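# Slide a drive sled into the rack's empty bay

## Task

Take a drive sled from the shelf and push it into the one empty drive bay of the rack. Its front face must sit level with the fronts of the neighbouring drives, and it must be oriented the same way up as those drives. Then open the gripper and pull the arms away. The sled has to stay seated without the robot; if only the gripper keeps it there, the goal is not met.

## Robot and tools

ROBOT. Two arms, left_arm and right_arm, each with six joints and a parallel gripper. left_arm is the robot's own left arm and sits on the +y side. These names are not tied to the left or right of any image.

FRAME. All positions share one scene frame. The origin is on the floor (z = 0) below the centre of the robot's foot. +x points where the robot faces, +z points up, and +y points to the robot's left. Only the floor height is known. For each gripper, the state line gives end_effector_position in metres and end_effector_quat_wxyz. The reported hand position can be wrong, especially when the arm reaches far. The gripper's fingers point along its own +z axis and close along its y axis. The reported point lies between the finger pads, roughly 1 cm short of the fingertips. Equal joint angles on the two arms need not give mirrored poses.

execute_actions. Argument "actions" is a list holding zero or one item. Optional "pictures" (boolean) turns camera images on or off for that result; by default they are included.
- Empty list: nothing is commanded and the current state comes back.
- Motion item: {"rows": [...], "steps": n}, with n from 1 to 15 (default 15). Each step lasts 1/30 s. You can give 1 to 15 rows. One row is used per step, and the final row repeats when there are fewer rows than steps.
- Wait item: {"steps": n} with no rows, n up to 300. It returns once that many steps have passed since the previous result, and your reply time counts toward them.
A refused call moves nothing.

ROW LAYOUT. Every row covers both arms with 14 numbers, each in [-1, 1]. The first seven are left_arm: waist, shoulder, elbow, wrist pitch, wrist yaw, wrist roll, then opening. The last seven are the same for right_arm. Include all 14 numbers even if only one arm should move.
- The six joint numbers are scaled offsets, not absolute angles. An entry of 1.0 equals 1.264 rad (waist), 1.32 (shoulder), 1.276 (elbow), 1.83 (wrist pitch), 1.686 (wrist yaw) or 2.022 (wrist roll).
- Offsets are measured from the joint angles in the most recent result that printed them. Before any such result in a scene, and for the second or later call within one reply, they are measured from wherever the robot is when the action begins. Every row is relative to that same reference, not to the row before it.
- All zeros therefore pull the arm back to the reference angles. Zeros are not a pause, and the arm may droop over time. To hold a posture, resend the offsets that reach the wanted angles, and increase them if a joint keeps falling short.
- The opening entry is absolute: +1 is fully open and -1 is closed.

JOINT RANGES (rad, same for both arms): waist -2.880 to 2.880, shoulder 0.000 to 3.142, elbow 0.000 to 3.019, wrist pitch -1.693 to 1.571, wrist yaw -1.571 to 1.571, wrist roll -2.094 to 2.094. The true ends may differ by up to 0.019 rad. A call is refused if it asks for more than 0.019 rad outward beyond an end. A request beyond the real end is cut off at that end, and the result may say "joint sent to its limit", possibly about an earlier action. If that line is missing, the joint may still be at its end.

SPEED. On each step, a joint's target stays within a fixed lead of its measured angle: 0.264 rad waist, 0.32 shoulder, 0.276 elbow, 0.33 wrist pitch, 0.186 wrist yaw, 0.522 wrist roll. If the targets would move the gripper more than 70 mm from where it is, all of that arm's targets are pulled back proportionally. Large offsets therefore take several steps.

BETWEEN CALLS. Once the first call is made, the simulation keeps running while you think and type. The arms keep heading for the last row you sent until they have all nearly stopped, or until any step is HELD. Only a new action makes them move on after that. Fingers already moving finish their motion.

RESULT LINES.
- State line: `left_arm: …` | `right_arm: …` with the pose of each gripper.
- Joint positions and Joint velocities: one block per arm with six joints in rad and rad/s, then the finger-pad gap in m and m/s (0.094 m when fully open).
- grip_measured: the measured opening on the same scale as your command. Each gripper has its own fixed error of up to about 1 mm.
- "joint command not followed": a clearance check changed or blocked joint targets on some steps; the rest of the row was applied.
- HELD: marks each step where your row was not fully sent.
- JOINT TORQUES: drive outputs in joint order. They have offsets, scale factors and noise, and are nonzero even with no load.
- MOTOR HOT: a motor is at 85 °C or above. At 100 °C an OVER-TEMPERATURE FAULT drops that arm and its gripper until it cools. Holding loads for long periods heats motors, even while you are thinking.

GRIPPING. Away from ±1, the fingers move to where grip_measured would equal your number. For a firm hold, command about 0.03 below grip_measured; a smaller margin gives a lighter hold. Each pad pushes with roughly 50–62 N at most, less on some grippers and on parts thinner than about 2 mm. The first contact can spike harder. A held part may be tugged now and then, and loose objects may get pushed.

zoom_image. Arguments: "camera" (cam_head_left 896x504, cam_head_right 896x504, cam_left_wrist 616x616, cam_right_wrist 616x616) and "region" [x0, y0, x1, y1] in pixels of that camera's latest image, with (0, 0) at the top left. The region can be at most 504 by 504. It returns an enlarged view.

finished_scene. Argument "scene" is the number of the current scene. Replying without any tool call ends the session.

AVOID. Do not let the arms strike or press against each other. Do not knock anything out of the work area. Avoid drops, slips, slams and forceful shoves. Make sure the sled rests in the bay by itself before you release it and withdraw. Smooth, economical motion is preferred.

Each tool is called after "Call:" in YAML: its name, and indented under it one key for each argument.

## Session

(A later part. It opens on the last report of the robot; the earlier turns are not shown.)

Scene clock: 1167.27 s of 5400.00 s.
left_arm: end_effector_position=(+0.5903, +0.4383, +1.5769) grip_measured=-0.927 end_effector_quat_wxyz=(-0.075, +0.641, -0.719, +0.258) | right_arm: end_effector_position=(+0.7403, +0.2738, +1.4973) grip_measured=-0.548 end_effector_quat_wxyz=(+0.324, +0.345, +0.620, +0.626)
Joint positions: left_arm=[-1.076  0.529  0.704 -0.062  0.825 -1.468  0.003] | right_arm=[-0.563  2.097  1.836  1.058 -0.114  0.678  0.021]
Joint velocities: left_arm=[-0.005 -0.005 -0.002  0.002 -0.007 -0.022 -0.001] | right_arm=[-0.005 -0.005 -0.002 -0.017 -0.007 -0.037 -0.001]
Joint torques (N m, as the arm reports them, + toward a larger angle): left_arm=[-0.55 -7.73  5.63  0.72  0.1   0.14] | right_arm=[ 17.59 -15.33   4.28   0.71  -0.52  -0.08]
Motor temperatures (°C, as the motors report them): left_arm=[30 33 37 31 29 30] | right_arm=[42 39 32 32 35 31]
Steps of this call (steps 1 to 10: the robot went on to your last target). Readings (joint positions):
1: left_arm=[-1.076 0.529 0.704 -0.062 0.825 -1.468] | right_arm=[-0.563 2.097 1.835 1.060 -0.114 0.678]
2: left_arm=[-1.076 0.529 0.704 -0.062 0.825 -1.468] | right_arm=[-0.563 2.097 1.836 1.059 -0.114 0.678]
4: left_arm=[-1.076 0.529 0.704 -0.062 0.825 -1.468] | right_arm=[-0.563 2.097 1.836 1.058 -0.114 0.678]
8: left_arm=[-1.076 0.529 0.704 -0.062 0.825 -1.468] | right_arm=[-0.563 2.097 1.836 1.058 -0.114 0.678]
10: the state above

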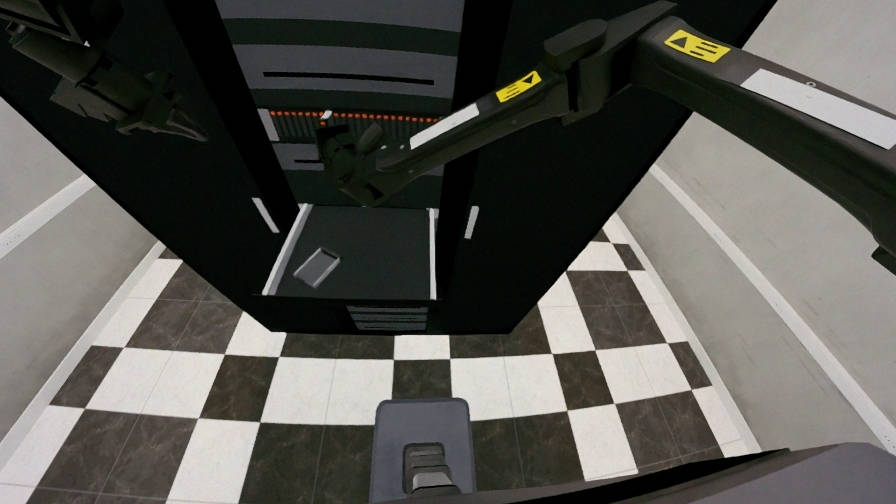

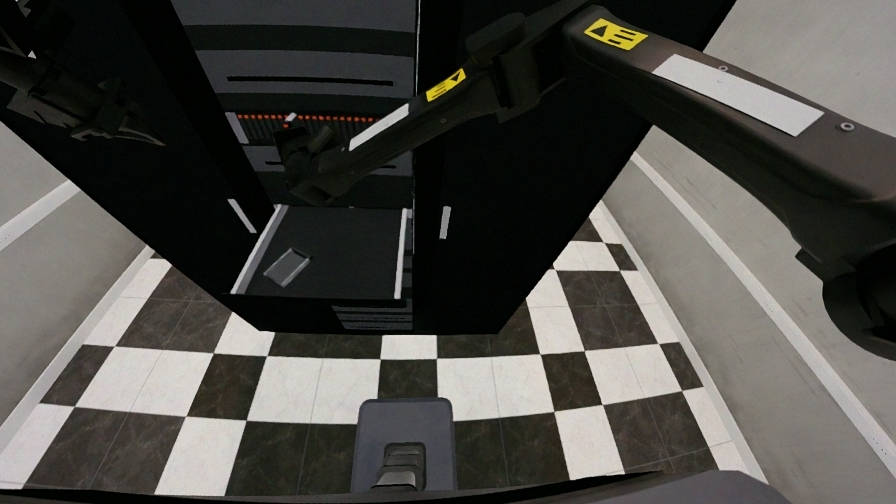

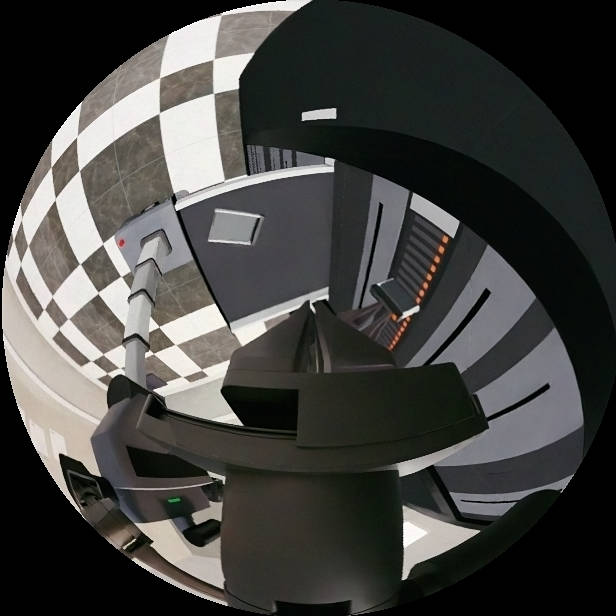

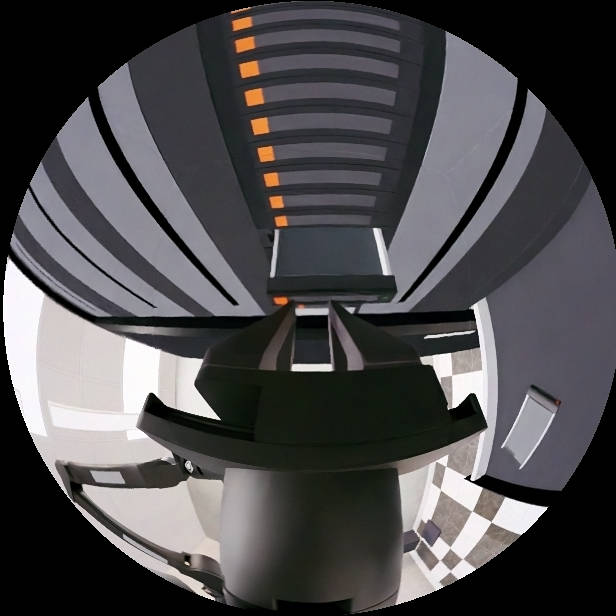

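Call:
execute_actions:
  actions:
    - {"rows":[ [0,0,0,0,0,0,-0.93,-0.012,-0.002,0.008,-0.009,0,0,-0.55], [0,0,0,0,0,0,-0.93,-0.014,-0.002,0.007,-0.012,0,0,-0.55], [0,0,0,0,0,0,-0.93,-0.016,-0.002,0.007,-0.0155,0,0,-0.55], [0,0,0,0,0,0,-0.93,-0.017,-0.002,0.007,-0.019,0,0,-0.55], [0,0,0,0,0,0,-0.93,-0.018,-0.002,0.007,-0.0225,0,0,-0.55], [0,0,0,0,0,0,-0.93,-0.0195,-0.002,0.007,-0.026,0,0,-0.55], [0,0,0,0,0,0,-0.93,-0.021,-0.002,0.007,-0.0285,0,0,-0.55], [0,0,0,0,0,0,-0.93,-0.0225,-0.002,0.007,-0.030,0,0,-0.55], [0,0,0,0,0,0,-0.93,-0.0235,-0.002,0.007,-0.0306,0,0,-0.55], [0,0,0,0,0,0,-0.93,-0.0245,-0.002,0.007,-0.0306,0,0,-0.55], [0,0,0,0,0,0,-0.93,-0.025,-0.002,0.007,-0.0306,0,0,-0.55] ],"steps":15}
  pictures: false

Call:
execute_actions:
  actions:
    - {"steps":12}

Scene clock: 1219.10 s of 5400.00 s.
left_arm: end_effector_position=(+0.5903, +0.4383, +1.5769) grip_measured=-0.927 end_effector_quat_wxyz=(-0.075, +0.641, -0.719, +0.258) | right_arm: end_effector_position=(+0.7366, +0.2783, +1.4887) grip_measured=-0.548 end_effector_quat_wxyz=(+0.310, +0.340, +0.633, +0.623)
Joint positions: left_arm=[-1.076  0.529  0.704 -0.062  0.825 -1.468  0.003] | right_arm=[-0.568  2.097  1.836  1.018 -0.114  0.678  0.021]
Joint velocities: left_arm=[-0.005 -0.005 -0.007 -0.012 -0.007 -0.022 -0.001] | right_arm=[-0.024  0.005 -0.007 -0.012  0.051 -0.007 -0.   ]
Joint torques (N m, as the arm reports them, + toward a larger angle): left_arm=[-0.54 -7.74  5.63  0.72  0.1   0.14] | right_arm=[ 17.29 -14.48   3.4    0.62  -0.56  -0.1 ]
Motor temperatures (°C, as the motors report them): left_arm=[30 33 37 31 29 30] | right_arm=[42 40 32 32 35 31]
Steps of this call (steps 1 to 15: the robot went on to your last target; steps 16 to 90: nothing new was sent; then 48.33 s passed at rest; steps 91 to 105: all 15 steps of this action). Readings (joint positions):
91: left_arm=[-1.076 0.529 0.704 -0.062 0.825 -1.468] | right_arm=[-0.563 2.097 1.836 1.058 -0.114 0.678]
92: left_arm=[-1.076 0.529 0.704 -0.062 0.825 -1.468] | right_arm=[-0.563 2.097 1.836 1.057 -0.114 0.678]
94: left_arm=[-1.076 0.529 0.704 -0.062 0.825 -1.468] | right_arm=[-0.563 2.097 1.836 1.050 -0.114 0.678]
98: left_arm=[-1.076 0.529 0.704 -0.062 0.825 -1.468] | right_arm=[-0.564 2.097 1.836 1.028 -0.114 0.678]
105: the state above

Scene clock: 1219.50 s of 5400.00 s.
left_arm: end_effector_position=(+0.5903, +0.4383, +1.5769) grip_measured=-0.927 end_effector_quat_wxyz=(-0.075, +0.641, -0.719, +0.258) | right_arm: end_effector_position=(+0.7372, +0.2771, +1.4870) grip_measured=-0.548 end_effector_quat_wxyz=(+0.310, +0.340, +0.634, +0.622)
Joint positions: left_arm=[-1.076  0.529  0.704 -0.062  0.825 -1.468  0.003] | right_arm=[-0.57   2.097  1.836  1.018 -0.114  0.678  0.021]
Joint velocities: left_arm=[-0.015  0.005 -0.002 -0.017  0.022 -0.066 -0.001] | right_arm=[ 0.005 -0.015 -0.017  0.007 -0.051 -0.081 -0.   ]
Joint torques (N m, as the arm reports them, + toward a larger angle): left_arm=[-0.54 -7.7   5.63  0.71  0.1   0.14] | right_arm=[ 17.13 -14.65   3.33   0.74  -0.51  -0.08]
Motor temperatures (°C, as the motors report them): left_arm=[30 33 37 31 29 30] | right_arm=[42 40 32 32 35 31]
Steps of this call (steps 1 to 12: the robot went on to your last target). Readings (joint positions):
1: left_arm=[-1.076 0.529 0.704 -0.062 0.825 -1.468] | right_arm=[-0.568 2.097 1.836 1.018 -0.114 0.678]
2: left_arm=[-1.076 0.529 0.704 -0.062 0.825 -1.468] | right_arm=[-0.569 2.097 1.836 1.018 -0.114 0.678]
4: left_arm=[-1.076 0.529 0.704 -0.062 0.825 -1.468] | right_arm=[-0.570 2.097 1.836 1.018 -0.114 0.678]
8: left_arm=[-1.076 0.529 0.704 -0.062 0.825 -1.468] | right_arm=[-0.570 2.097 1.836 1.018 -0.114 0.678]
12: the state above

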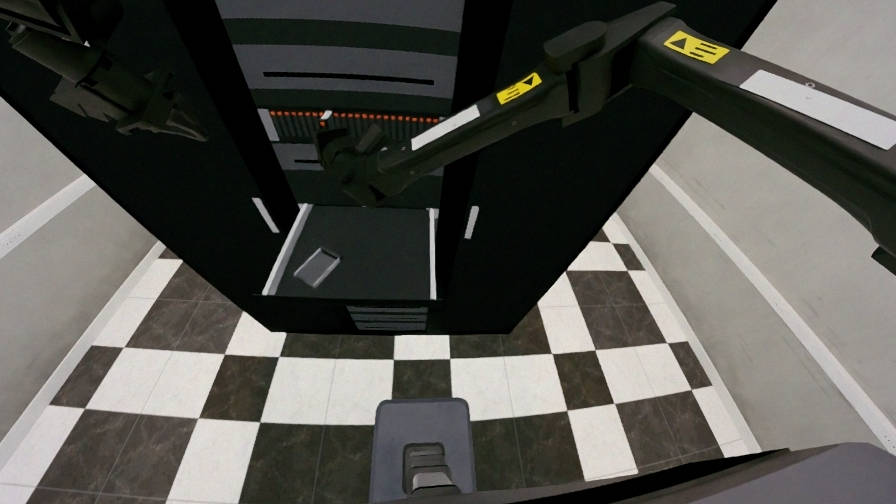

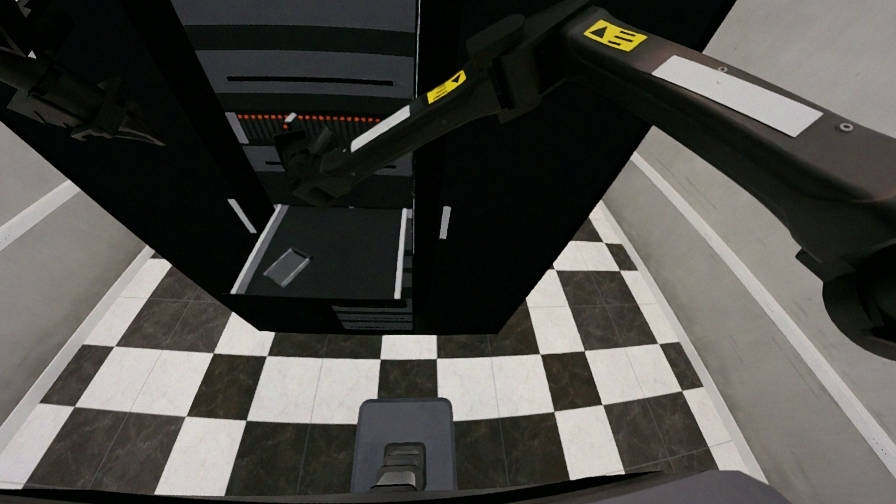

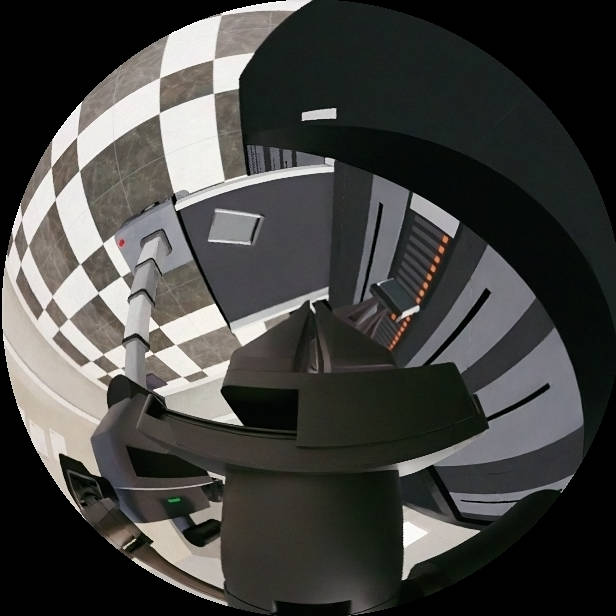

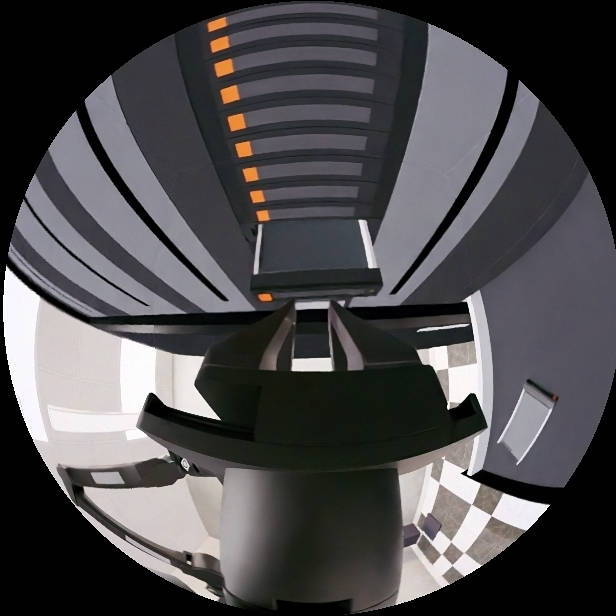

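Call:
execute_actions:
  actions:
    - {"rows":[ [0,0,0,0,0,0,-0.93,-0.0160,-0.002,0.007,-0.0077,0,0,-0.55], [0,0,0,0,0,0,-0.93,-0.0202,-0.002,0.008,-0.0077,0,0,-0.55], [0,0,0,0,0,0,-0.93,-0.0210,-0.002,0.009,-0.0077,0,0,-0.55], [0,0,0,0,0,0,-0.93,-0.0218,-0.002,0.010,-0.0077,0,0,-0.55], [0,0,0,0,0,0,-0.93,-0.0225,-0.002,0.011,-0.0077,0,0,-0.55], [0,0,0,0,0,0,-0.93,-0.0233,-0.002,0.0125,-0.0077,0,0,-0.55], [0,0,0,0,0,0,-0.93,-0.0241,-0.003,0.0149,-0.0077,0,0,-0.55], [0,0,0,0,0,0,-0.93,-0.0249,-0.003,0.0176,-0.0080,0,0,-0.55], [0,0,0,0,0,0,-0.93,-0.0257,-0.004,0.0208,-0.0090,0,0,-0.55], [0,0,0,0,0,0,-0.93,-0.0265,-0.004,0.0239,-0.0098,0,0,-0.55], [0,0,0,0,0,0,-0.93,-0.0271,-0.005,0.0270,-0.0109,0,0,-0.55], [0,0,0,0,0,0,-0.93,-0.0277,-0.005,0.0298,-0.0123,0,0,-0.55], [0,0,0,0,0,0,-0.93,-0.0281,-0.005,0.0325,-0.0139,0,0,-0.55], [0,0,0,0,0,0,-0.93,-0.0285,-0.005,0.0353,-0.0158,0,0,-0.55], [0,0,0,0,0,0,-0.93,-0.0289,-0.005,0.0380,-0.0178,0,0,-0.55] ],"steps":15}
  pictures: false

Call:
execute_actions:
  actions:
    - {"rows":[ [0,0,0,0,0,0,-0.93,-0.0216,-0.005,0.0251,-0.0145,0,0,-0.55], [0,0,0,0,0,0,-0.93,-0.0218,-0.005,0.0278,-0.0165,0,0,-0.55], [0,0,0,0,0,0,-0.93,-0.0220,-0.005,0.0305,-0.0184,0,0,-0.55], [0,0,0,0,0,0,-0.93,-0.0222,-0.005,0.0331,-0.0203,0,0,-0.55], [0,0,0,0,0,0,-0.93,-0.0225,-0.005,0.0358,-0.0222,0,0,-0.55], [0,0,0,0,0,0,-0.93,-0.0227,-0.005,0.0385,-0.0242,0,0,-0.55], [0,0,0,0,0,0,-0.93,-0.0229,-0.005,0.0412,-0.0261,0,0,-0.55], [0,0,0,0,0,0,-0.93,-0.0231,-0.005,0.0439,-0.0280,0,0,-0.55], [0,0,0,0,0,0,-0.93,-0.0233,-0.005,0.0466,-0.0300,0,0,-0.55], [0,0,0,0,0,0,-0.93,-0.0235,-0.005,0.0493,-0.0319,0,0,-0.55], [0,0,0,0,0,0,-0.93,-0.0238,-0.005,0.0520,-0.0338,0,0,-0.55], [0,0,0,0,0,0,-0.93,-0.0240,-0.005,0.0546,-0.0357,0,0,-0.55], [0,0,0,0,0,0,-0.93,-0.0242,-0.005,0.0573,-0.0377,0,0,-0.55], [0,0,0,0,0,0,-0.93,-0.0244,-0.005,0.0600,-0.0396,0,0,-0.55], [0,0,0,0,0,0,-0.93,-0.0246,-0.005,0.0627,-0.0415,0,0,-0.55] ],"steps":15}
  pictures: false

Call:
execute_actions:
  actions:
    - {"rows":[ [0,0,0,0,0,0,-0.93,-0.0215,-0.005,0.0258,-0.0148,0,0,-0.55], [0,0,0,0,0,0,-0.93,-0.0216,-0.005,0.0284,-0.0169,0,0,-0.55], [0,0,0,0,0,0,-0.93,-0.0218,-0.005,0.0311,-0.0191,0,0,-0.55], [0,0,0,0,0,0,-0.93,-0.0219,-0.005,0.0338,-0.0212,0,0,-0.55], [0,0,0,0,0,0,-0.93,-0.0220,-0.005,0.0364,-0.0233,0,0,-0.55], [0,0,0,0,0,0,-0.93,-0.0222,-0.005,0.0391,-0.0255,0,0,-0.55], [0,0,0,0,0,0,-0.93,-0.0223,-0.005,0.0415,-0.0275,0,0,-0.55], [0,0,0,0,0,0,-0.93,-0.0224,-0.005,0.0439,-0.0295,0,0,-0.55], [0,0,0,0,0,0,-0.93,-0.0225,-0.005,0.0461,-0.0314,0,0,-0.55], [0,0,0,0,0,0,-0.93,-0.0226,-0.005,0.0480,-0.0330,0,0,-0.55], [0,0,0,0,0,0,-0.93,-0.0227,-0.005,0.0496,-0.0345,0,0,-0.55], [0,0,0,0,0,0,-0.93,-0.0228,-0.005,0.0510,-0.0357,0,0,-0.55], [0,0,0,0,0,0,-0.93,-0.0229,-0.005,0.0521,-0.0367,0,0,-0.55], [0,0,0,0,0,0,-0.93,-0.0230,-0.005,0.0530,-0.0375,0,0,-0.55], [0,0,0,0,0,0,-0.93,-0.0230,-0.005,0.0535,-0.0380,0,0,-0.55] ],"steps":15}
  pictures: false

Call:
execute_actions:
  actions:
    - {"steps":10}

Scene clock: 1299.27 s of 5400.00 s.
left_arm: end_effector_position=(+0.5903, +0.4383, +1.5769) grip_measured=-0.927 end_effector_quat_wxyz=(-0.075, +0.641, -0.719, +0.258) | right_arm: end_effector_position=(+0.7470, +0.2733, +1.4855) grip_measured=-0.548 end_effector_quat_wxyz=(+0.315, +0.341, +0.633, +0.620)
Joint positions: left_arm=[-1.076  0.529  0.704 -0.062  0.825 -1.468  0.003] | right_arm=[-0.577  2.097  1.856  1.007 -0.114  0.678  0.021]
Joint velocities: left_arm=[ 0.024 -0.015 -0.017 -0.012  0.051 -0.007 -0.   ] | right_arm=[-0.034  0.015  0.085 -0.11  -0.081  0.022  0.   ]
Joint torques (N m, as the arm reports them, + toward a larger angle): left_arm=[-0.58 -7.69  5.62  0.72  0.1   0.14] | right_arm=[ 17.05 -15.53   4.6    0.77  -0.55  -0.11]
Motor temperatures (°C, as the motors report them): left_arm=[30 33 37 31 29 30] | right_arm=[42 40 32 32 34 31]
Steps of this call (steps 1 to 15: the robot went on to your last target; steps 16 to 90: nothing new was sent; then 76.27 s passed at rest; steps 91 to 105: all 15 steps of this action). Readings (joint positions):
91: left_arm=[-1.076 0.529 0.704 -0.062 0.825 -1.468] | right_arm=[-0.570 2.097 1.836 1.018 -0.114 0.678]
92: left_arm=[-1.076 0.529 0.704 -0.062 0.825 -1.468] | right_arm=[-0.570 2.097 1.836 1.018 -0.114 0.678]
94: left_arm=[-1.076 0.529 0.704 -0.062 0.825 -1.468] | right_arm=[-0.570 2.097 1.836 1.018 -0.114 0.678]
98: left_arm=[-1.076 0.529 0.704 -0.062 0.825 -1.468] | right_arm=[-0.571 2.097 1.837 1.018 -0.114 0.678]
105: the state above

Scene clock: 1299.77 s of 5400.00 s.
left_arm: end_effector_position=(+0.5903, +0.4383, +1.5769) grip_measured=-0.927 end_effector_quat_wxyz=(-0.075, +0.641, -0.719, +0.258) | right_arm: end_effector_position=(+0.7663, +0.2734, +1.4871) grip_measured=-0.548 end_effector_quat_wxyz=(+0.315, +0.341, +0.635, +0.618)
Joint positions: left_arm=[-1.076  0.529  0.704 -0.062  0.825 -1.468  0.003] | right_arm=[-0.581  2.097  1.907  0.952 -0.114  0.678  0.021]
Joint velocities: left_arm=[-0.015 -0.005 -0.012 -0.007  0.037  0.037  0.   ] | right_arm=[-0.015  0.005  0.1   -0.1   -0.037 -0.007  0.001]
Joint torques (N m, as the arm reports them, + toward a larger angle): left_arm=[-0.55 -7.7   5.62  0.72  0.1   0.14] | right_arm=[ 17.86 -15.51   4.97   0.91  -0.51  -0.11]
Motor temperatures (°C, as the motors report them): left_arm=[30 33 37 31 29 30] | right_arm=[42 40 32 32 34 31]
Steps of this call (steps 1 to 15: all 15 steps of this action). Readings (joint positions):
1: left_arm=[-1.076 0.529 0.704 -0.062 0.825 -1.468] | right_arm=[-0.577 2.097 1.860 1.003 -0.114 0.678]
2: left_arm=[-1.076 0.529 0.704 -0.062 0.825 -1.468] | right_arm=[-0.578 2.097 1.863 0.999 -0.114 0.678]
4: left_arm=[-1.076 0.529 0.704 -0.062 0.825 -1.468] | right_arm=[-0.578 2.097 1.870 0.992 -0.114 0.678]
8: left_arm=[-1.076 0.529 0.704 -0.062 0.825 -1.468] | right_arm=[-0.579 2.097 1.885 0.978 -0.114 0.678]
15: the state above

Scene clock: 1300.27 s of 5400.00 s.
left_arm: end_effector_position=(+0.5903, +0.4383, +1.5769) grip_measured=-0.927 end_effector_quat_wxyz=(-0.075, +0.641, -0.719, +0.258) | right_arm: end_effector_position=(+0.7821, +0.2737, +1.4887) grip_measured=-0.548 end_effector_quat_wxyz=(+0.313, +0.340, +0.637, +0.617)
Joint positions: left_arm=[-1.076  0.529  0.704 -0.062  0.825 -1.468  0.003] | right_arm=[-0.584  2.097  1.951  0.901 -0.114  0.678  0.021]
Joint velocities: left_arm=[ 0.005  0.005 -0.007 -0.002 -0.007  0.022  0.   ] | right_arm=[-0.005 -0.015  0.042 -0.046 -0.037 -0.007  0.001]
Joint torques (N m, as the arm reports them, + toward a larger angle): left_arm=[-0.57 -7.74  5.63  0.71  0.1   0.14] | right_arm=[ 17.41 -16.14   5.     0.8   -0.51  -0.07]
Motor temperatures (°C, as the motors report them): left_arm=[30 33 37 31 29 30] | right_arm=[42 40 32 32 34 31]
Steps of this call (steps 1 to 15: all 15 steps of this action). Readings (joint positions):
1: left_arm=[-1.076 0.529 0.704 -0.062 0.825 -1.468] | right_arm=[-0.581 2.097 1.911 0.949 -0.114 0.678]
2: left_arm=[-1.076 0.529 0.704 -0.062 0.825 -1.468] | right_arm=[-0.581 2.097 1.914 0.944 -0.114 0.678]
4: left_arm=[-1.076 0.529 0.704 -0.062 0.825 -1.468] | right_arm=[-0.582 2.097 1.922 0.936 -0.114 0.678]
8: left_arm=[-1.076 0.529 0.704 -0.062 0.825 -1.468] | right_arm=[-0.583 2.097 1.935 0.921 -0.114 0.678]
15: the state above

Scene clock: 1300.60 s of 5400.00 s.
left_arm: end_effector_position=(+0.5903, +0.4383, +1.5769) grip_measured=-0.927 end_effector_quat_wxyz=(-0.075, +0.641, -0.719, +0.258) | right_arm: end_effector_position=(+0.7825, +0.2739, +1.4886) grip_measured=-0.548 end_effector_quat_wxyz=(+0.312, +0.340, +0.638, +0.617)
Joint positions: left_arm=[-1.076  0.529  0.704 -0.062  0.825 -1.468  0.003] | right_arm=[-0.584  2.097  1.953  0.899 -0.114  0.678  0.021]
Joint velocities: left_arm=[-0.024  0.015 -0.002 -0.007  0.007  0.037 -0.001] | right_arm=[ 0.005 -0.024 -0.022  0.012  0.022  0.007 -0.001]
Joint torques (N m, as the arm reports them, + toward a larger angle): left_arm=[-0.57 -7.72  5.63  0.72  0.1   0.14] | right_arm=[ 17.55 -16.13   5.13   0.7   -0.52  -0.08]
Motor temperatures (°C, as the motors report them): left_arm=[30 33 37 31 29 30] | right_arm=[42 40 32 32 34 31]
Steps of this call (steps 1 to 10: the robot went on to your last target). Readings (joint positions):
1: left_arm=[-1.076 0.529 0.704 -0.062 0.825 -1.468] | right_arm=[-0.584 2.097 1.952 0.900 -0.114 0.678]
2: left_arm=[-1.076 0.529 0.704 -0.062 0.825 -1.468] | right_arm=[-0.584 2.097 1.953 0.899 -0.114 0.678]
4: left_arm=[-1.076 0.529 0.704 -0.062 0.825 -1.468] | right_arm=[-0.584 2.097 1.953 0.899 -0.114 0.678]
8: left_arm=[-1.076 0.529 0.704 -0.062 0.825 -1.468] | right_arm=[-0.584 2.097 1.953 0.899 -0.114 0.678]
10: the state above

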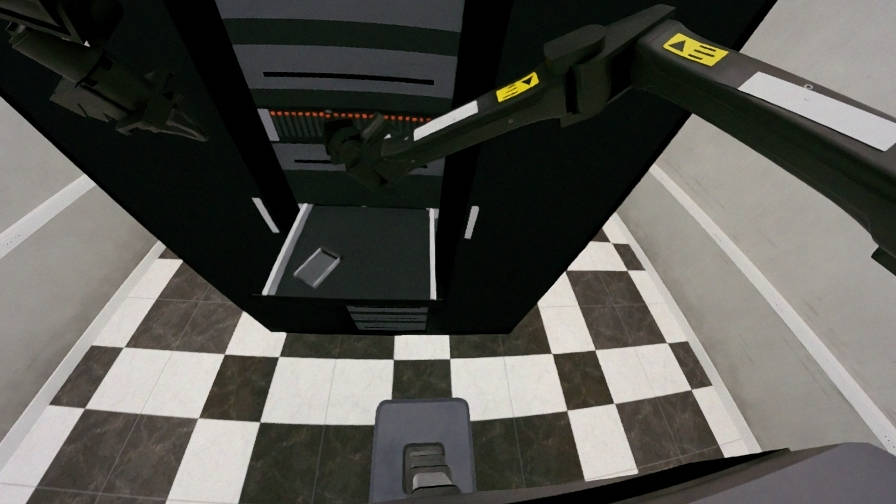

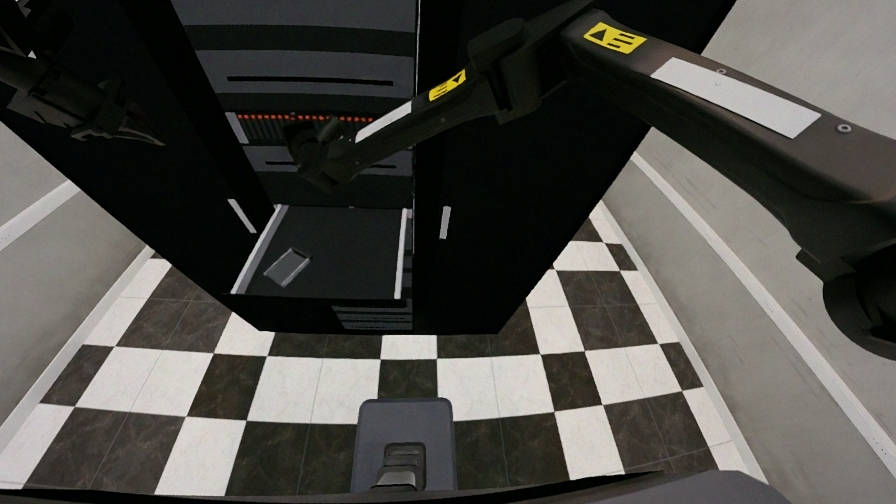

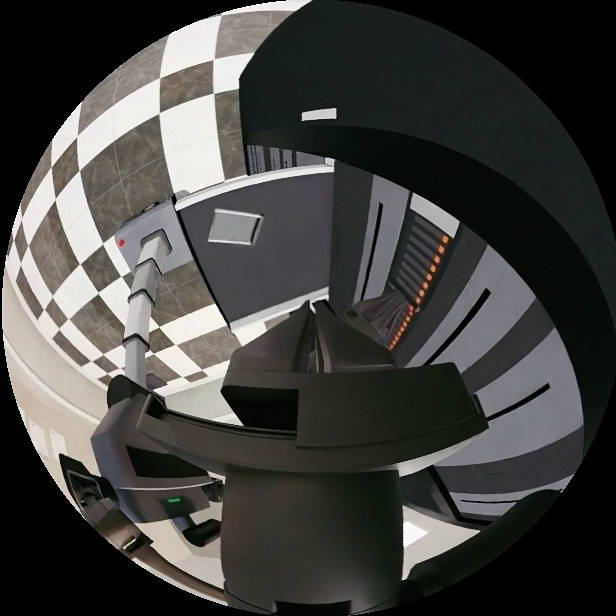

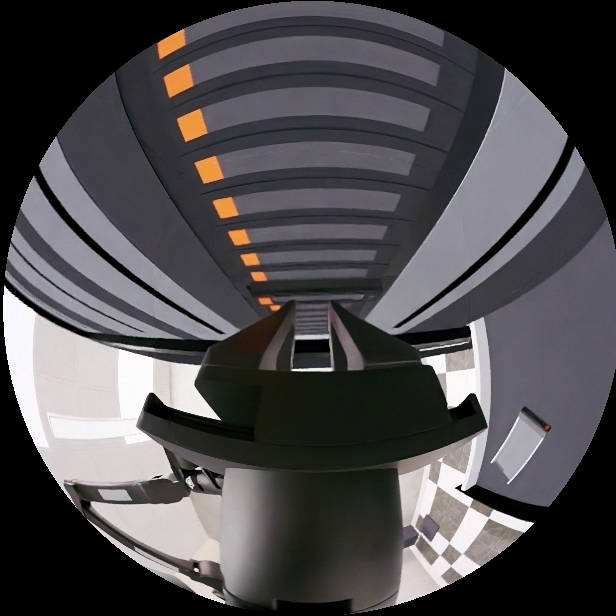

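Call:
zoom_image:
  camera: "cam_right_wrist"
  region: [230,230,400,340]

Call:
zoom_image:
  camera: "cam_left_wrist"
  region: [370,270,430,330]

Region (230, 230, 400, 340) of cam_right_wrist's 616x616 image, scaled by 2.965, with more detail than that image has; it fills the top 326 rows of this view, and the rest is white.

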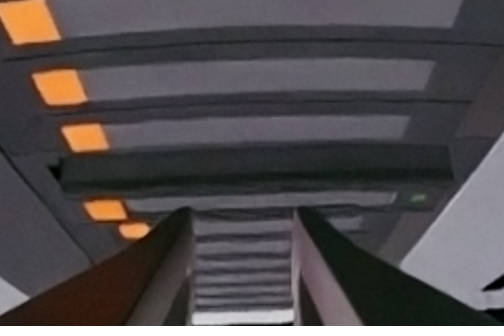

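Region (370, 270, 430, 330) of cam_left_wrist's 616x616 image, scaled by 8.400, with more detail than that image has.

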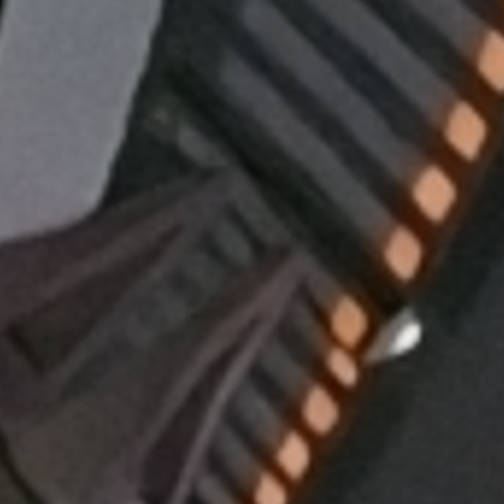

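Call:
execute_actions:
  actions:
    - {"rows":[ [0,0,0,0,0,0,-0.93,-0.017,-0.005,0.0165,-0.005,0,0,-0.55], [0,0,0,0,0,0,-0.93,-0.015,-0.005,0.0184,-0.002,0,0,-0.55], [0,0,0,0,0,0,-0.93,-0.013,-0.005,0.0204,0.001,0,0,-0.55], [0,0,0,0,0,0,-0.93,-0.012,-0.005,0.0223,0.003,0,0,-0.55], [0,0,0,0,0,0,-0.93,-0.012,-0.005,0.0243,0.005,0,0,-0.55], [0,0,0,0,0,0,-0.93,-0.012,-0.005,0.0263,0.0066,0,0,-0.55], [0,0,0,0,0,0,-0.93,-0.012,-0.005,0.0282,0.0066,0,0,-0.55], [0,0,0,0,0,0,-0.93,-0.012,-0.006,0.0306,0.0066,0,0,-0.55], [0,0,0,0,0,0,-0.93,-0.012,-0.0076,0.0329,0.0066,0.0005,0,-0.55], [0,0,0,0,0,0,-0.93,-0.012,-0.0106,0.0361,0.0066,0.001,0,-0.55], [0,0,0,0,0,0,-0.93,-0.012,-0.0136,0.0392,0.0066,0.0015,0,-0.55], [0,0,0,0,0,0,-0.93,-0.012,-0.0167,0.0423,0.0066,0.002,0,-0.55], [0,0,0,0,0,0,-0.93,-0.012,-0.0197,0.0455,0.0066,0.0025,0,-0.55], [0,0,0,0,0,0,-0.93,-0.012,-0.0227,0.0486,0.0066,0.003,0,-0.55], [0,0,0,0,0,0,-0.93,-0.012,-0.0265,0.0517,0.0066,0.003,0,-0.55] ],"steps":15}
  pictures: false

Call:
execute_actions:
  actions:
    - {"steps":8}

Scene clock: 1347.50 s of 5400.00 s.
left_arm: end_effector_position=(+0.5903, +0.4383, +1.5769) grip_measured=-0.927 end_effector_quat_wxyz=(-0.075, +0.641, -0.719, +0.258) | right_arm: end_effector_position=(+0.7931, +0.2704, +1.4943) grip_measured=-0.549 end_effector_quat_wxyz=(+0.321, +0.342, +0.631, +0.618)
Joint positions: left_arm=[-1.076  0.529  0.704 -0.062  0.825 -1.468  0.003] | right_arm=[-0.584  2.097  1.974  0.899 -0.114  0.678  0.021]
Joint velocities: left_arm=[-0.024  0.005  0.007 -0.002 -0.051  0.066 -0.   ] | right_arm=[ 0.005 -0.024 -0.022 -0.012  0.007  0.051  0.   ]
Joint torques (N m, as the arm reports them, + toward a larger angle): left_arm=[-0.58 -7.69  5.63  0.71  0.1   0.14] | right_arm=[ 19.22 -18.38   7.08   1.65  -0.33  -0.07]
Motor temperatures (°C, as the motors report them): left_arm=[30 33 37 31 29 30] | right_arm=[42 40 33 32 34 31]
Steps of this call (steps 1 to 15: the robot went on to your last target; steps 16 to 90: nothing new was sent; then 43.40 s passed at rest; steps 91 to 105: all 15 steps of this action). Readings (joint positions):
91: left_arm=[-1.076 0.529 0.704 -0.062 0.825 -1.468] | right_arm=[-0.584 2.097 1.953 0.899 -0.114 0.678]
92: left_arm=[-1.076 0.529 0.704 -0.062 0.825 -1.468] | right_arm=[-0.584 2.097 1.953 0.899 -0.114 0.678]
94: left_arm=[-1.076 0.529 0.704 -0.062 0.825 -1.468] | right_arm=[-0.584 2.097 1.954 0.899 -0.114 0.678]
98: left_arm=[-1.076 0.529 0.704 -0.062 0.825 -1.468] | right_arm=[-0.584 2.097 1.961 0.899 -0.114 0.678]
105: the state above

Scene clock: 1347.77 s of 5400.00 s.
left_arm: end_effector_position=(+0.5903, +0.4383, +1.5769) grip_measured=-0.927 end_effector_quat_wxyz=(-0.075, +0.641, -0.719, +0.258) | right_arm: end_effector_position=(+0.7931, +0.2704, +1.4943) grip_measured=-0.549 end_effector_quat_wxyz=(+0.321, +0.342, +0.631, +0.618)
Joint positions: left_arm=[-1.076  0.529  0.704 -0.062  0.825 -1.468  0.003] | right_arm=[-0.584  2.097  1.974  0.899 -0.114  0.678  0.021]
Joint velocities: left_arm=[ 0.005  0.024  0.002  0.002  0.007  0.007 -0.   ] | right_arm=[-0.015 -0.015 -0.002  0.002 -0.037 -0.051 -0.001]
Joint torques (N m, as the arm reports them, + toward a larger angle): left_arm=[-0.6  -7.69  5.63  0.72  0.1   0.14] | right_arm=[ 18.56 -18.1    7.13   1.9   -0.3   -0.1 ]
Motor temperatures (°C, as the motors report them): left_arm=[30 33 37 31 29 30] | right_arm=[42 40 33 32 34 31]
Steps of this call (steps 1 to 8: the robot went on to your last target). Readings (joint positions):
1: left_arm=[-1.076 0.529 0.704 -0.062 0.825 -1.468] | right_arm=[-0.584 2.097 1.974 0.899 -0.114 0.678]
2: left_arm=[-1.076 0.529 0.704 -0.062 0.825 -1.468] | right_arm=[-0.584 2.097 1.974 0.899 -0.114 0.678]
4: left_arm=[-1.076 0.529 0.704 -0.062 0.825 -1.468] | right_arm=[-0.584 2.097 1.974 0.899 -0.114 0.678]
8: the state above

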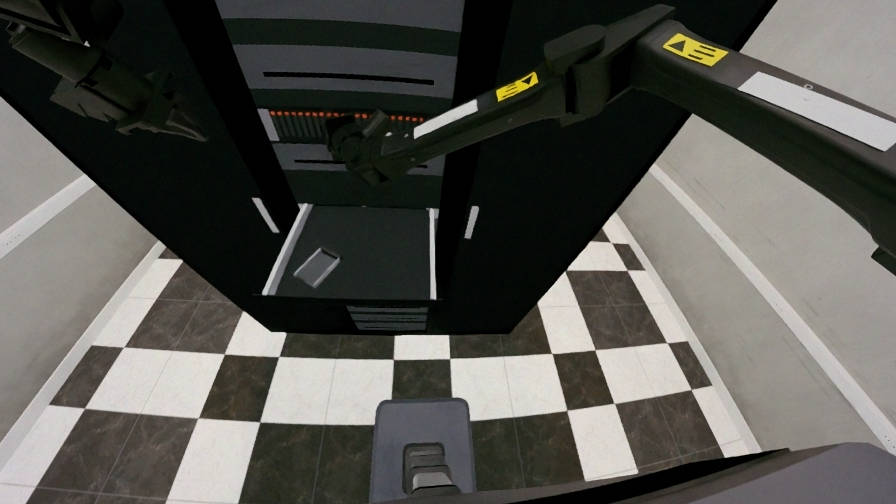

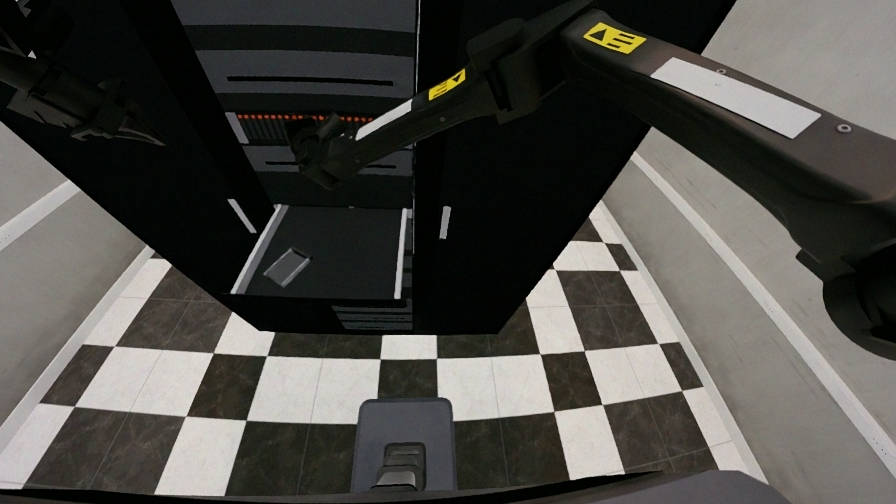

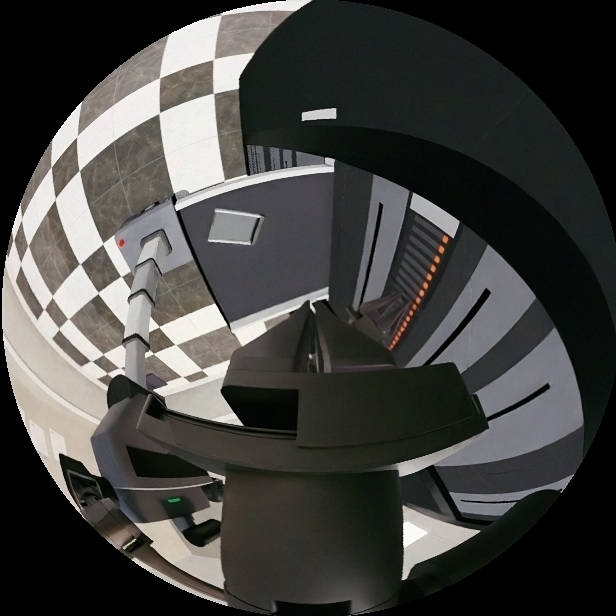

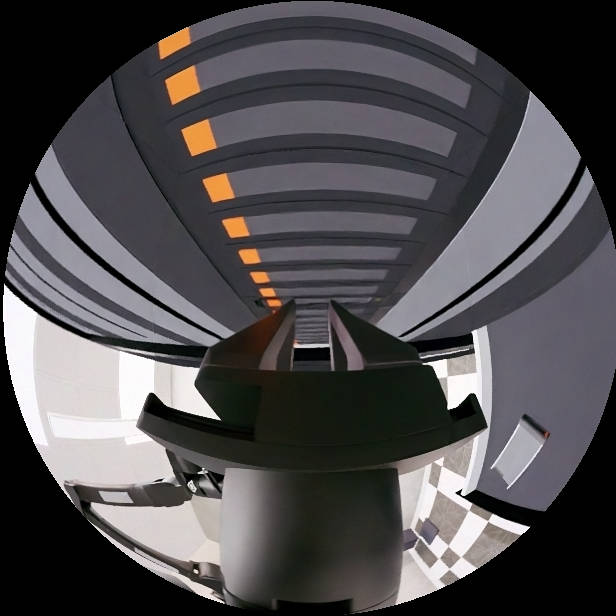

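Call:
zoom_image:
  camera: "cam_right_wrist"
  region: [240,250,400,340]

Call:
zoom_image:
  camera: "cam_left_wrist"
  region: [375,270,435,330]

Region (240, 250, 400, 340) of cam_right_wrist's 616x616 image, scaled by 3.150, with more detail than that image has; it fills the top 284 rows of this view, and the rest is white.

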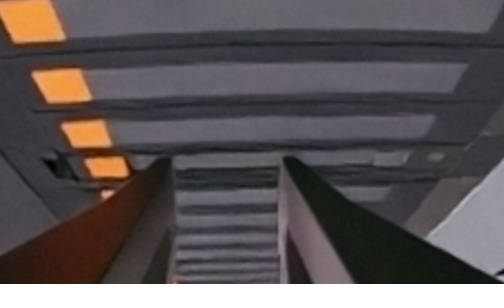

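Region (375, 270, 435, 330) of cam_left_wrist's 616x616 image, scaled by 8.400, with more detail than that image has.

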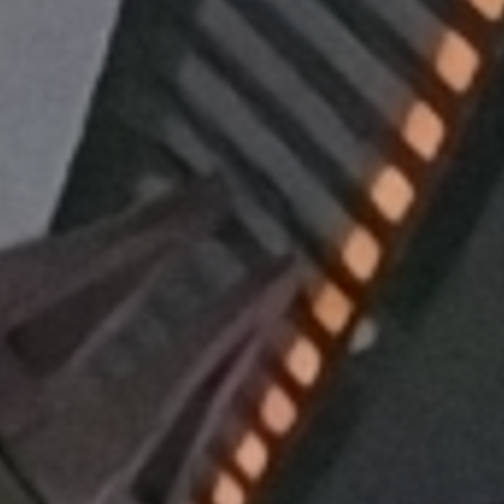

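Call:
execute_actions:
  actions:
    - {"rows":[ [0,0,0,0,0,0,-0.93,-0.010,-0.017,0.0235,0.0066,0.002,0,-0.55], [0,0,0,0,0,0,-0.93,-0.008,-0.008,0.0125,0.0066,0.001,0,-0.55], [0,0,0,0,0,0,-0.93,-0.006,-0.002,0.0016,0.008,0,0,-0.55], [0,0,0,0,0,0,-0.93,-0.006,0,-0.0045,0.011,0,0,-0.55], [0,0,0,0,0,0,-0.93,-0.006,0,-0.0101,0.0145,0,0,-0.55], [0,0,0,0,0,0,-0.93,-0.006,0,-0.0185,0.0177,0,0,-0.55], [0,0,0,0,0,0,-0.93,-0.006,0,-0.0299,0.0223,0,0,-0.55], [0,0,0,0,0,0,-0.93,-0.006,0,-0.0445,0.0287,0,0,-0.55], [0,0,0,0,0,0,-0.93,-0.006,0,-0.0620,0.0368,0,0,-0.55], [0,0,0,0,0,0,-0.93,-0.006,0,-0.0823,0.0466,0,0,-0.55], [0,0,0,0,0,0,-0.93,-0.006,0,-0.1049,0.0579,0,0,-0.55], [0,0,0,0,0,0,-0.93,-0.006,0,-0.1295,0.0705,0,0,-0.55], [0,0,0,0,0,0,-0.93,-0.006,0,-0.1555,0.0842,0,0,-0.55], [0,0,0,0,0,0,-0.93,-0.006,0,-0.1824,0.0987,0,0,-0.55], [0,0,0,0,0,0,-0.93,-0.006,0,-0.2096,0.1137,0,0,-0.55] ],"steps":15}
  pictures: false

Call:
execute_actions:
  actions:
    - {"rows":[ [0,0,0,0,0,0,-0.93,-0.006,0,-0.0942,0.0567,0,0,-0.55], [0,0,0,0,0,0,-0.93,-0.006,0,-0.1202,0.0717,0,0,-0.55], [0,0,0,0,0,0,-0.93,-0.006,0,-0.1447,0.0862,0,0,-0.55], [0,0,0,0,0,0,-0.93,-0.006,0,-0.1674,0.0999,0,0,-0.55], [0,0,0,0,0,0,-0.93,-0.006,0,-0.1876,0.1125,0,0,-0.55], [0,0,0,0,0,0,-0.93,-0.006,0,-0.2052,0.1238,0,0,-0.55], [0,0,0,0,0,0,-0.93,-0.006,0,-0.2197,0.1336,0,0,-0.55], [0,0,0,0,0,0,-0.93,-0.006,0,-0.2311,0.1417,0,0,-0.55], [0,0,0,0,0,0,-0.93,-0.006,0,-0.2396,0.1481,0,0,-0.55], [0,0,0,0,0,0,-0.93,-0.006,0,-0.2451,0.1528,0,0,-0.55], [0,0,0,0,0,0,-0.93,-0.006,0,-0.2482,0.1559,0,0,-0.55], [0,0,0,0,0,0,-0.93,-0.006,0,-0.2495,0.1576,0,0,-0.55], [0,0,0,0,0,0,-0.93,-0.006,0,-0.2496,0.1583,0,0,-0.55], [0,0,0,0,0,0,-0.93,-0.006,0,-0.2496,0.1584,0,0,-0.55] ],"steps":15}

Scene clock: 1397.47 s of 5400.00 s.
left_arm: end_effector_position=(+0.5903, +0.4383, +1.5769) grip_measured=-0.927 end_effector_quat_wxyz=(-0.075, +0.641, -0.719, +0.258) | right_arm: end_effector_position=(+0.7213, +0.2690, +1.4745) grip_measured=-0.549 end_effector_quat_wxyz=(+0.304, +0.337, +0.644, +0.616)
Joint positions: left_arm=[-1.076  0.529  0.704 -0.062  0.825 -1.468  0.003] | right_arm=[-0.584  2.083  1.775  1.04  -0.114  0.678  0.021]
Joint velocities: left_arm=[ 0.005  0.005 -0.002 -0.022 -0.022 -0.037 -0.002] | right_arm=[-0.005  0.005 -0.989  0.701 -0.051  0.037 -0.001]
Joint torques (N m, as the arm reports them, + toward a larger angle): left_arm=[-0.56 -7.71  5.62  0.71  0.1   0.14] | right_arm=[ 18.19 -13.19   1.74   1.88  -0.52  -0.09]
Motor temperatures (°C, as the motors report them): left_arm=[30 33 37 31 29 30] | right_arm=[42 41 34 32 34 31]
Steps of this call (steps 1 to 15: the robot went on to your last target; steps 16 to 90: nothing new was sent; then 46.20 s passed at rest; steps 91 to 105: all 15 steps of this action). Readings (joint positions):
91: left_arm=[-1.076 0.529 0.704 -0.062 0.825 -1.468] | right_arm=[-0.584 2.097 1.974 0.899 -0.114 0.678]
92: left_arm=[-1.076 0.529 0.704 -0.062 0.825 -1.468] | right_arm=[-0.584 2.097 1.974 0.899 -0.114 0.678]
94: left_arm=[-1.076 0.529 0.704 -0.062 0.825 -1.468] | right_arm=[-0.584 2.097 1.971 0.899 -0.114 0.678]
98: left_arm=[-1.076 0.529 0.704 -0.062 0.825 -1.468] | right_arm=[-0.584 2.095 1.951 0.915 -0.114 0.678]
105: the state above

Scene clock: 1397.97 s of 5400.00 s.
left_arm: end_effector_position=(+0.5903, +0.4383, +1.5769) grip_measured=-0.927 end_effector_quat_wxyz=(-0.075, +0.641, -0.719, +0.258) | right_arm: end_effector_position=(+0.5926, +0.2470, +1.4534) grip_measured=-0.549 end_effector_quat_wxyz=(+0.279, +0.331, +0.662, +0.612)
Joint positions: left_arm=[-1.076  0.529  0.704 -0.062  0.825 -1.468  0.003] | right_arm=[-0.584  2.091  1.455  1.304 -0.114  0.678  0.021]
Joint velocities: left_arm=[ 0.005 -0.015  0.002 -0.007  0.066 -0.037  0.   ] | right_arm=[-0.015 -0.015 -0.002  0.071  0.007  0.022 -0.   ]
Joint torques (N m, as the arm reports them, + toward a larger angle): left_arm=[-0.58 -7.69  5.63  0.72  0.1   0.14] | right_arm=[ 17.14 -12.7    0.72   2.11  -0.5   -0.08]
Motor temperatures (°C, as the motors report them): left_arm=[30 33 37 31 29 30] | right_arm=[42 41 34 32 34 31]
Steps of this call (steps 1 to 15: all 15 steps of this action). Readings (joint positions):
1: left_arm=[-1.076 0.529 0.704 -0.062 0.825 -1.468] | right_arm=[-0.584 2.082 1.736 1.066 -0.114 0.678]
2: left_arm=[-1.076 0.529 0.704 -0.062 0.825 -1.468] | right_arm=[-0.584 2.082 1.695 1.095 -0.114 0.678]
4: left_arm=[-1.076 0.529 0.704 -0.062 0.825 -1.468] | right_arm=[-0.584 2.083 1.616 1.148 -0.114 0.678]
8: left_arm=[-1.076 0.529 0.704 -0.062 0.825 -1.468] | right_arm=[-0.584 2.089 1.503 1.238 -0.114 0.678]
15: the state above

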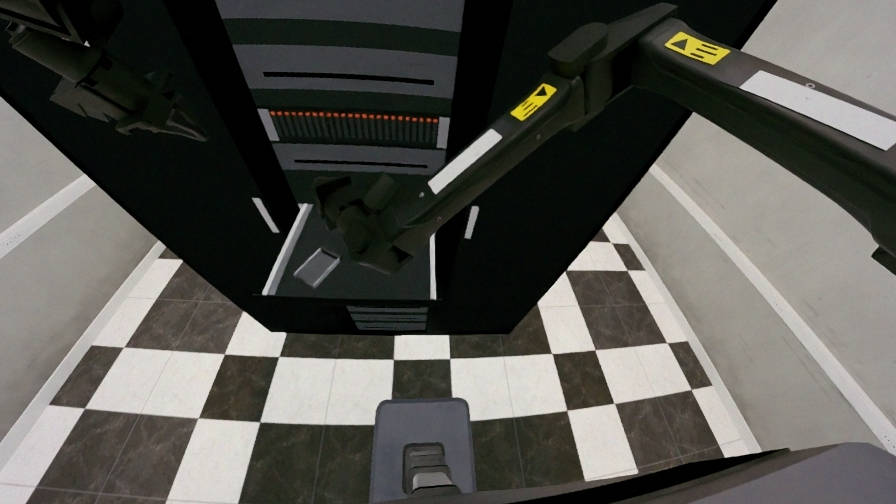

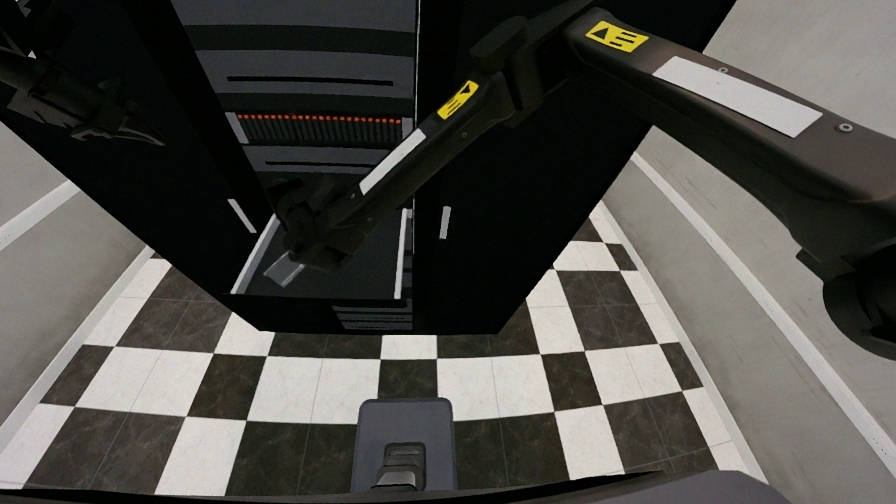

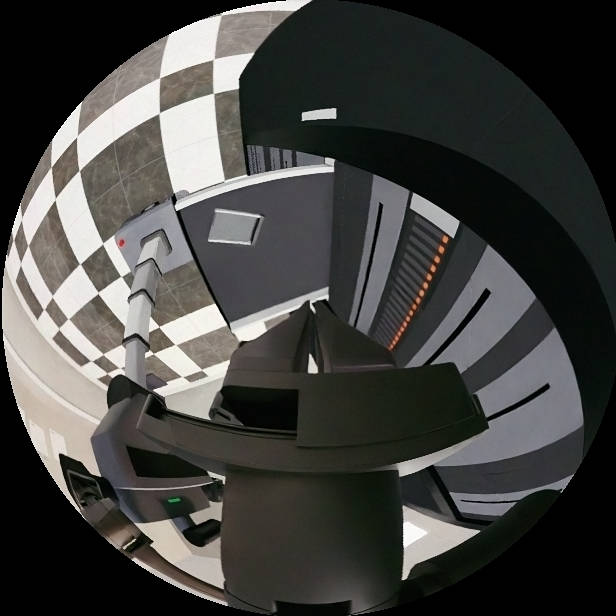

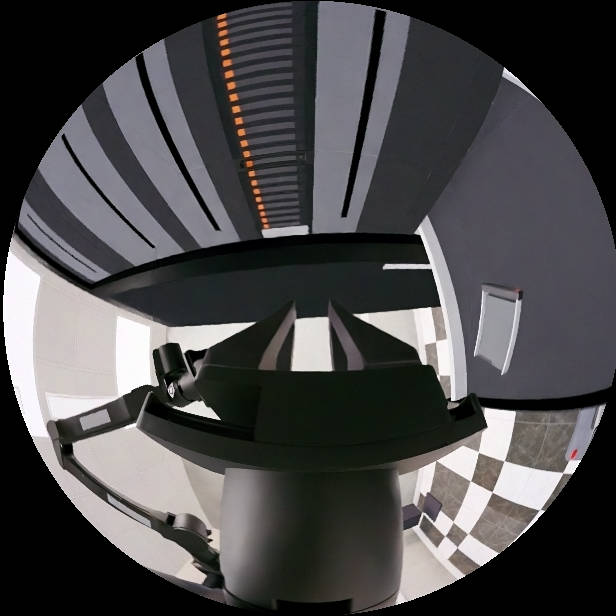

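Call:
zoom_image:
  camera: "cam_left_wrist"
  region: [375,270,435,330]

Call:
zoom_image:
  camera: "cam_head_left"
  region: [300,100,360,150]

Region (375, 270, 435, 330) of cam_left_wrist's 616x616 image, scaled by 8.400, with more detail than that image has.

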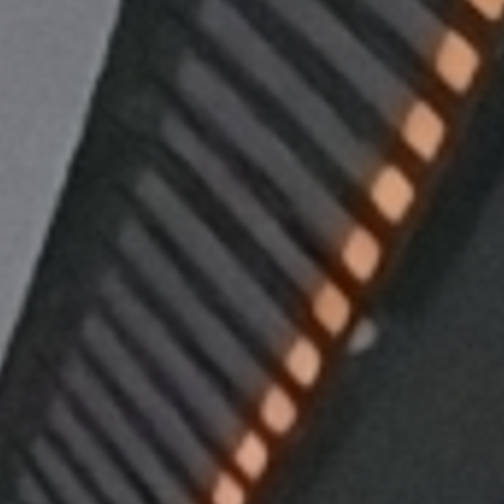

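Region (300, 100, 360, 150) of cam_head_left's 896x504 image, scaled by 8.400, with more detail than that image has.

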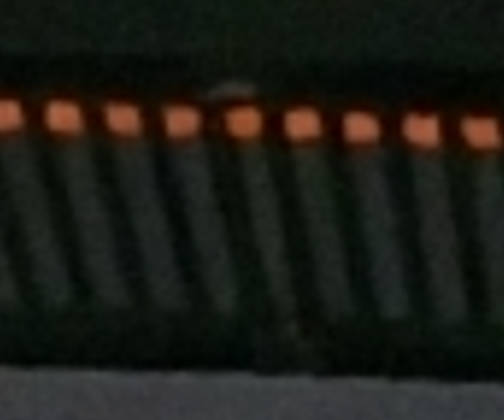

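The sled is flush with its neighbours, with the tab up, and both arms are clear.

Call:
finished_scene:
  scene: 2

The scene is finished: the task was done.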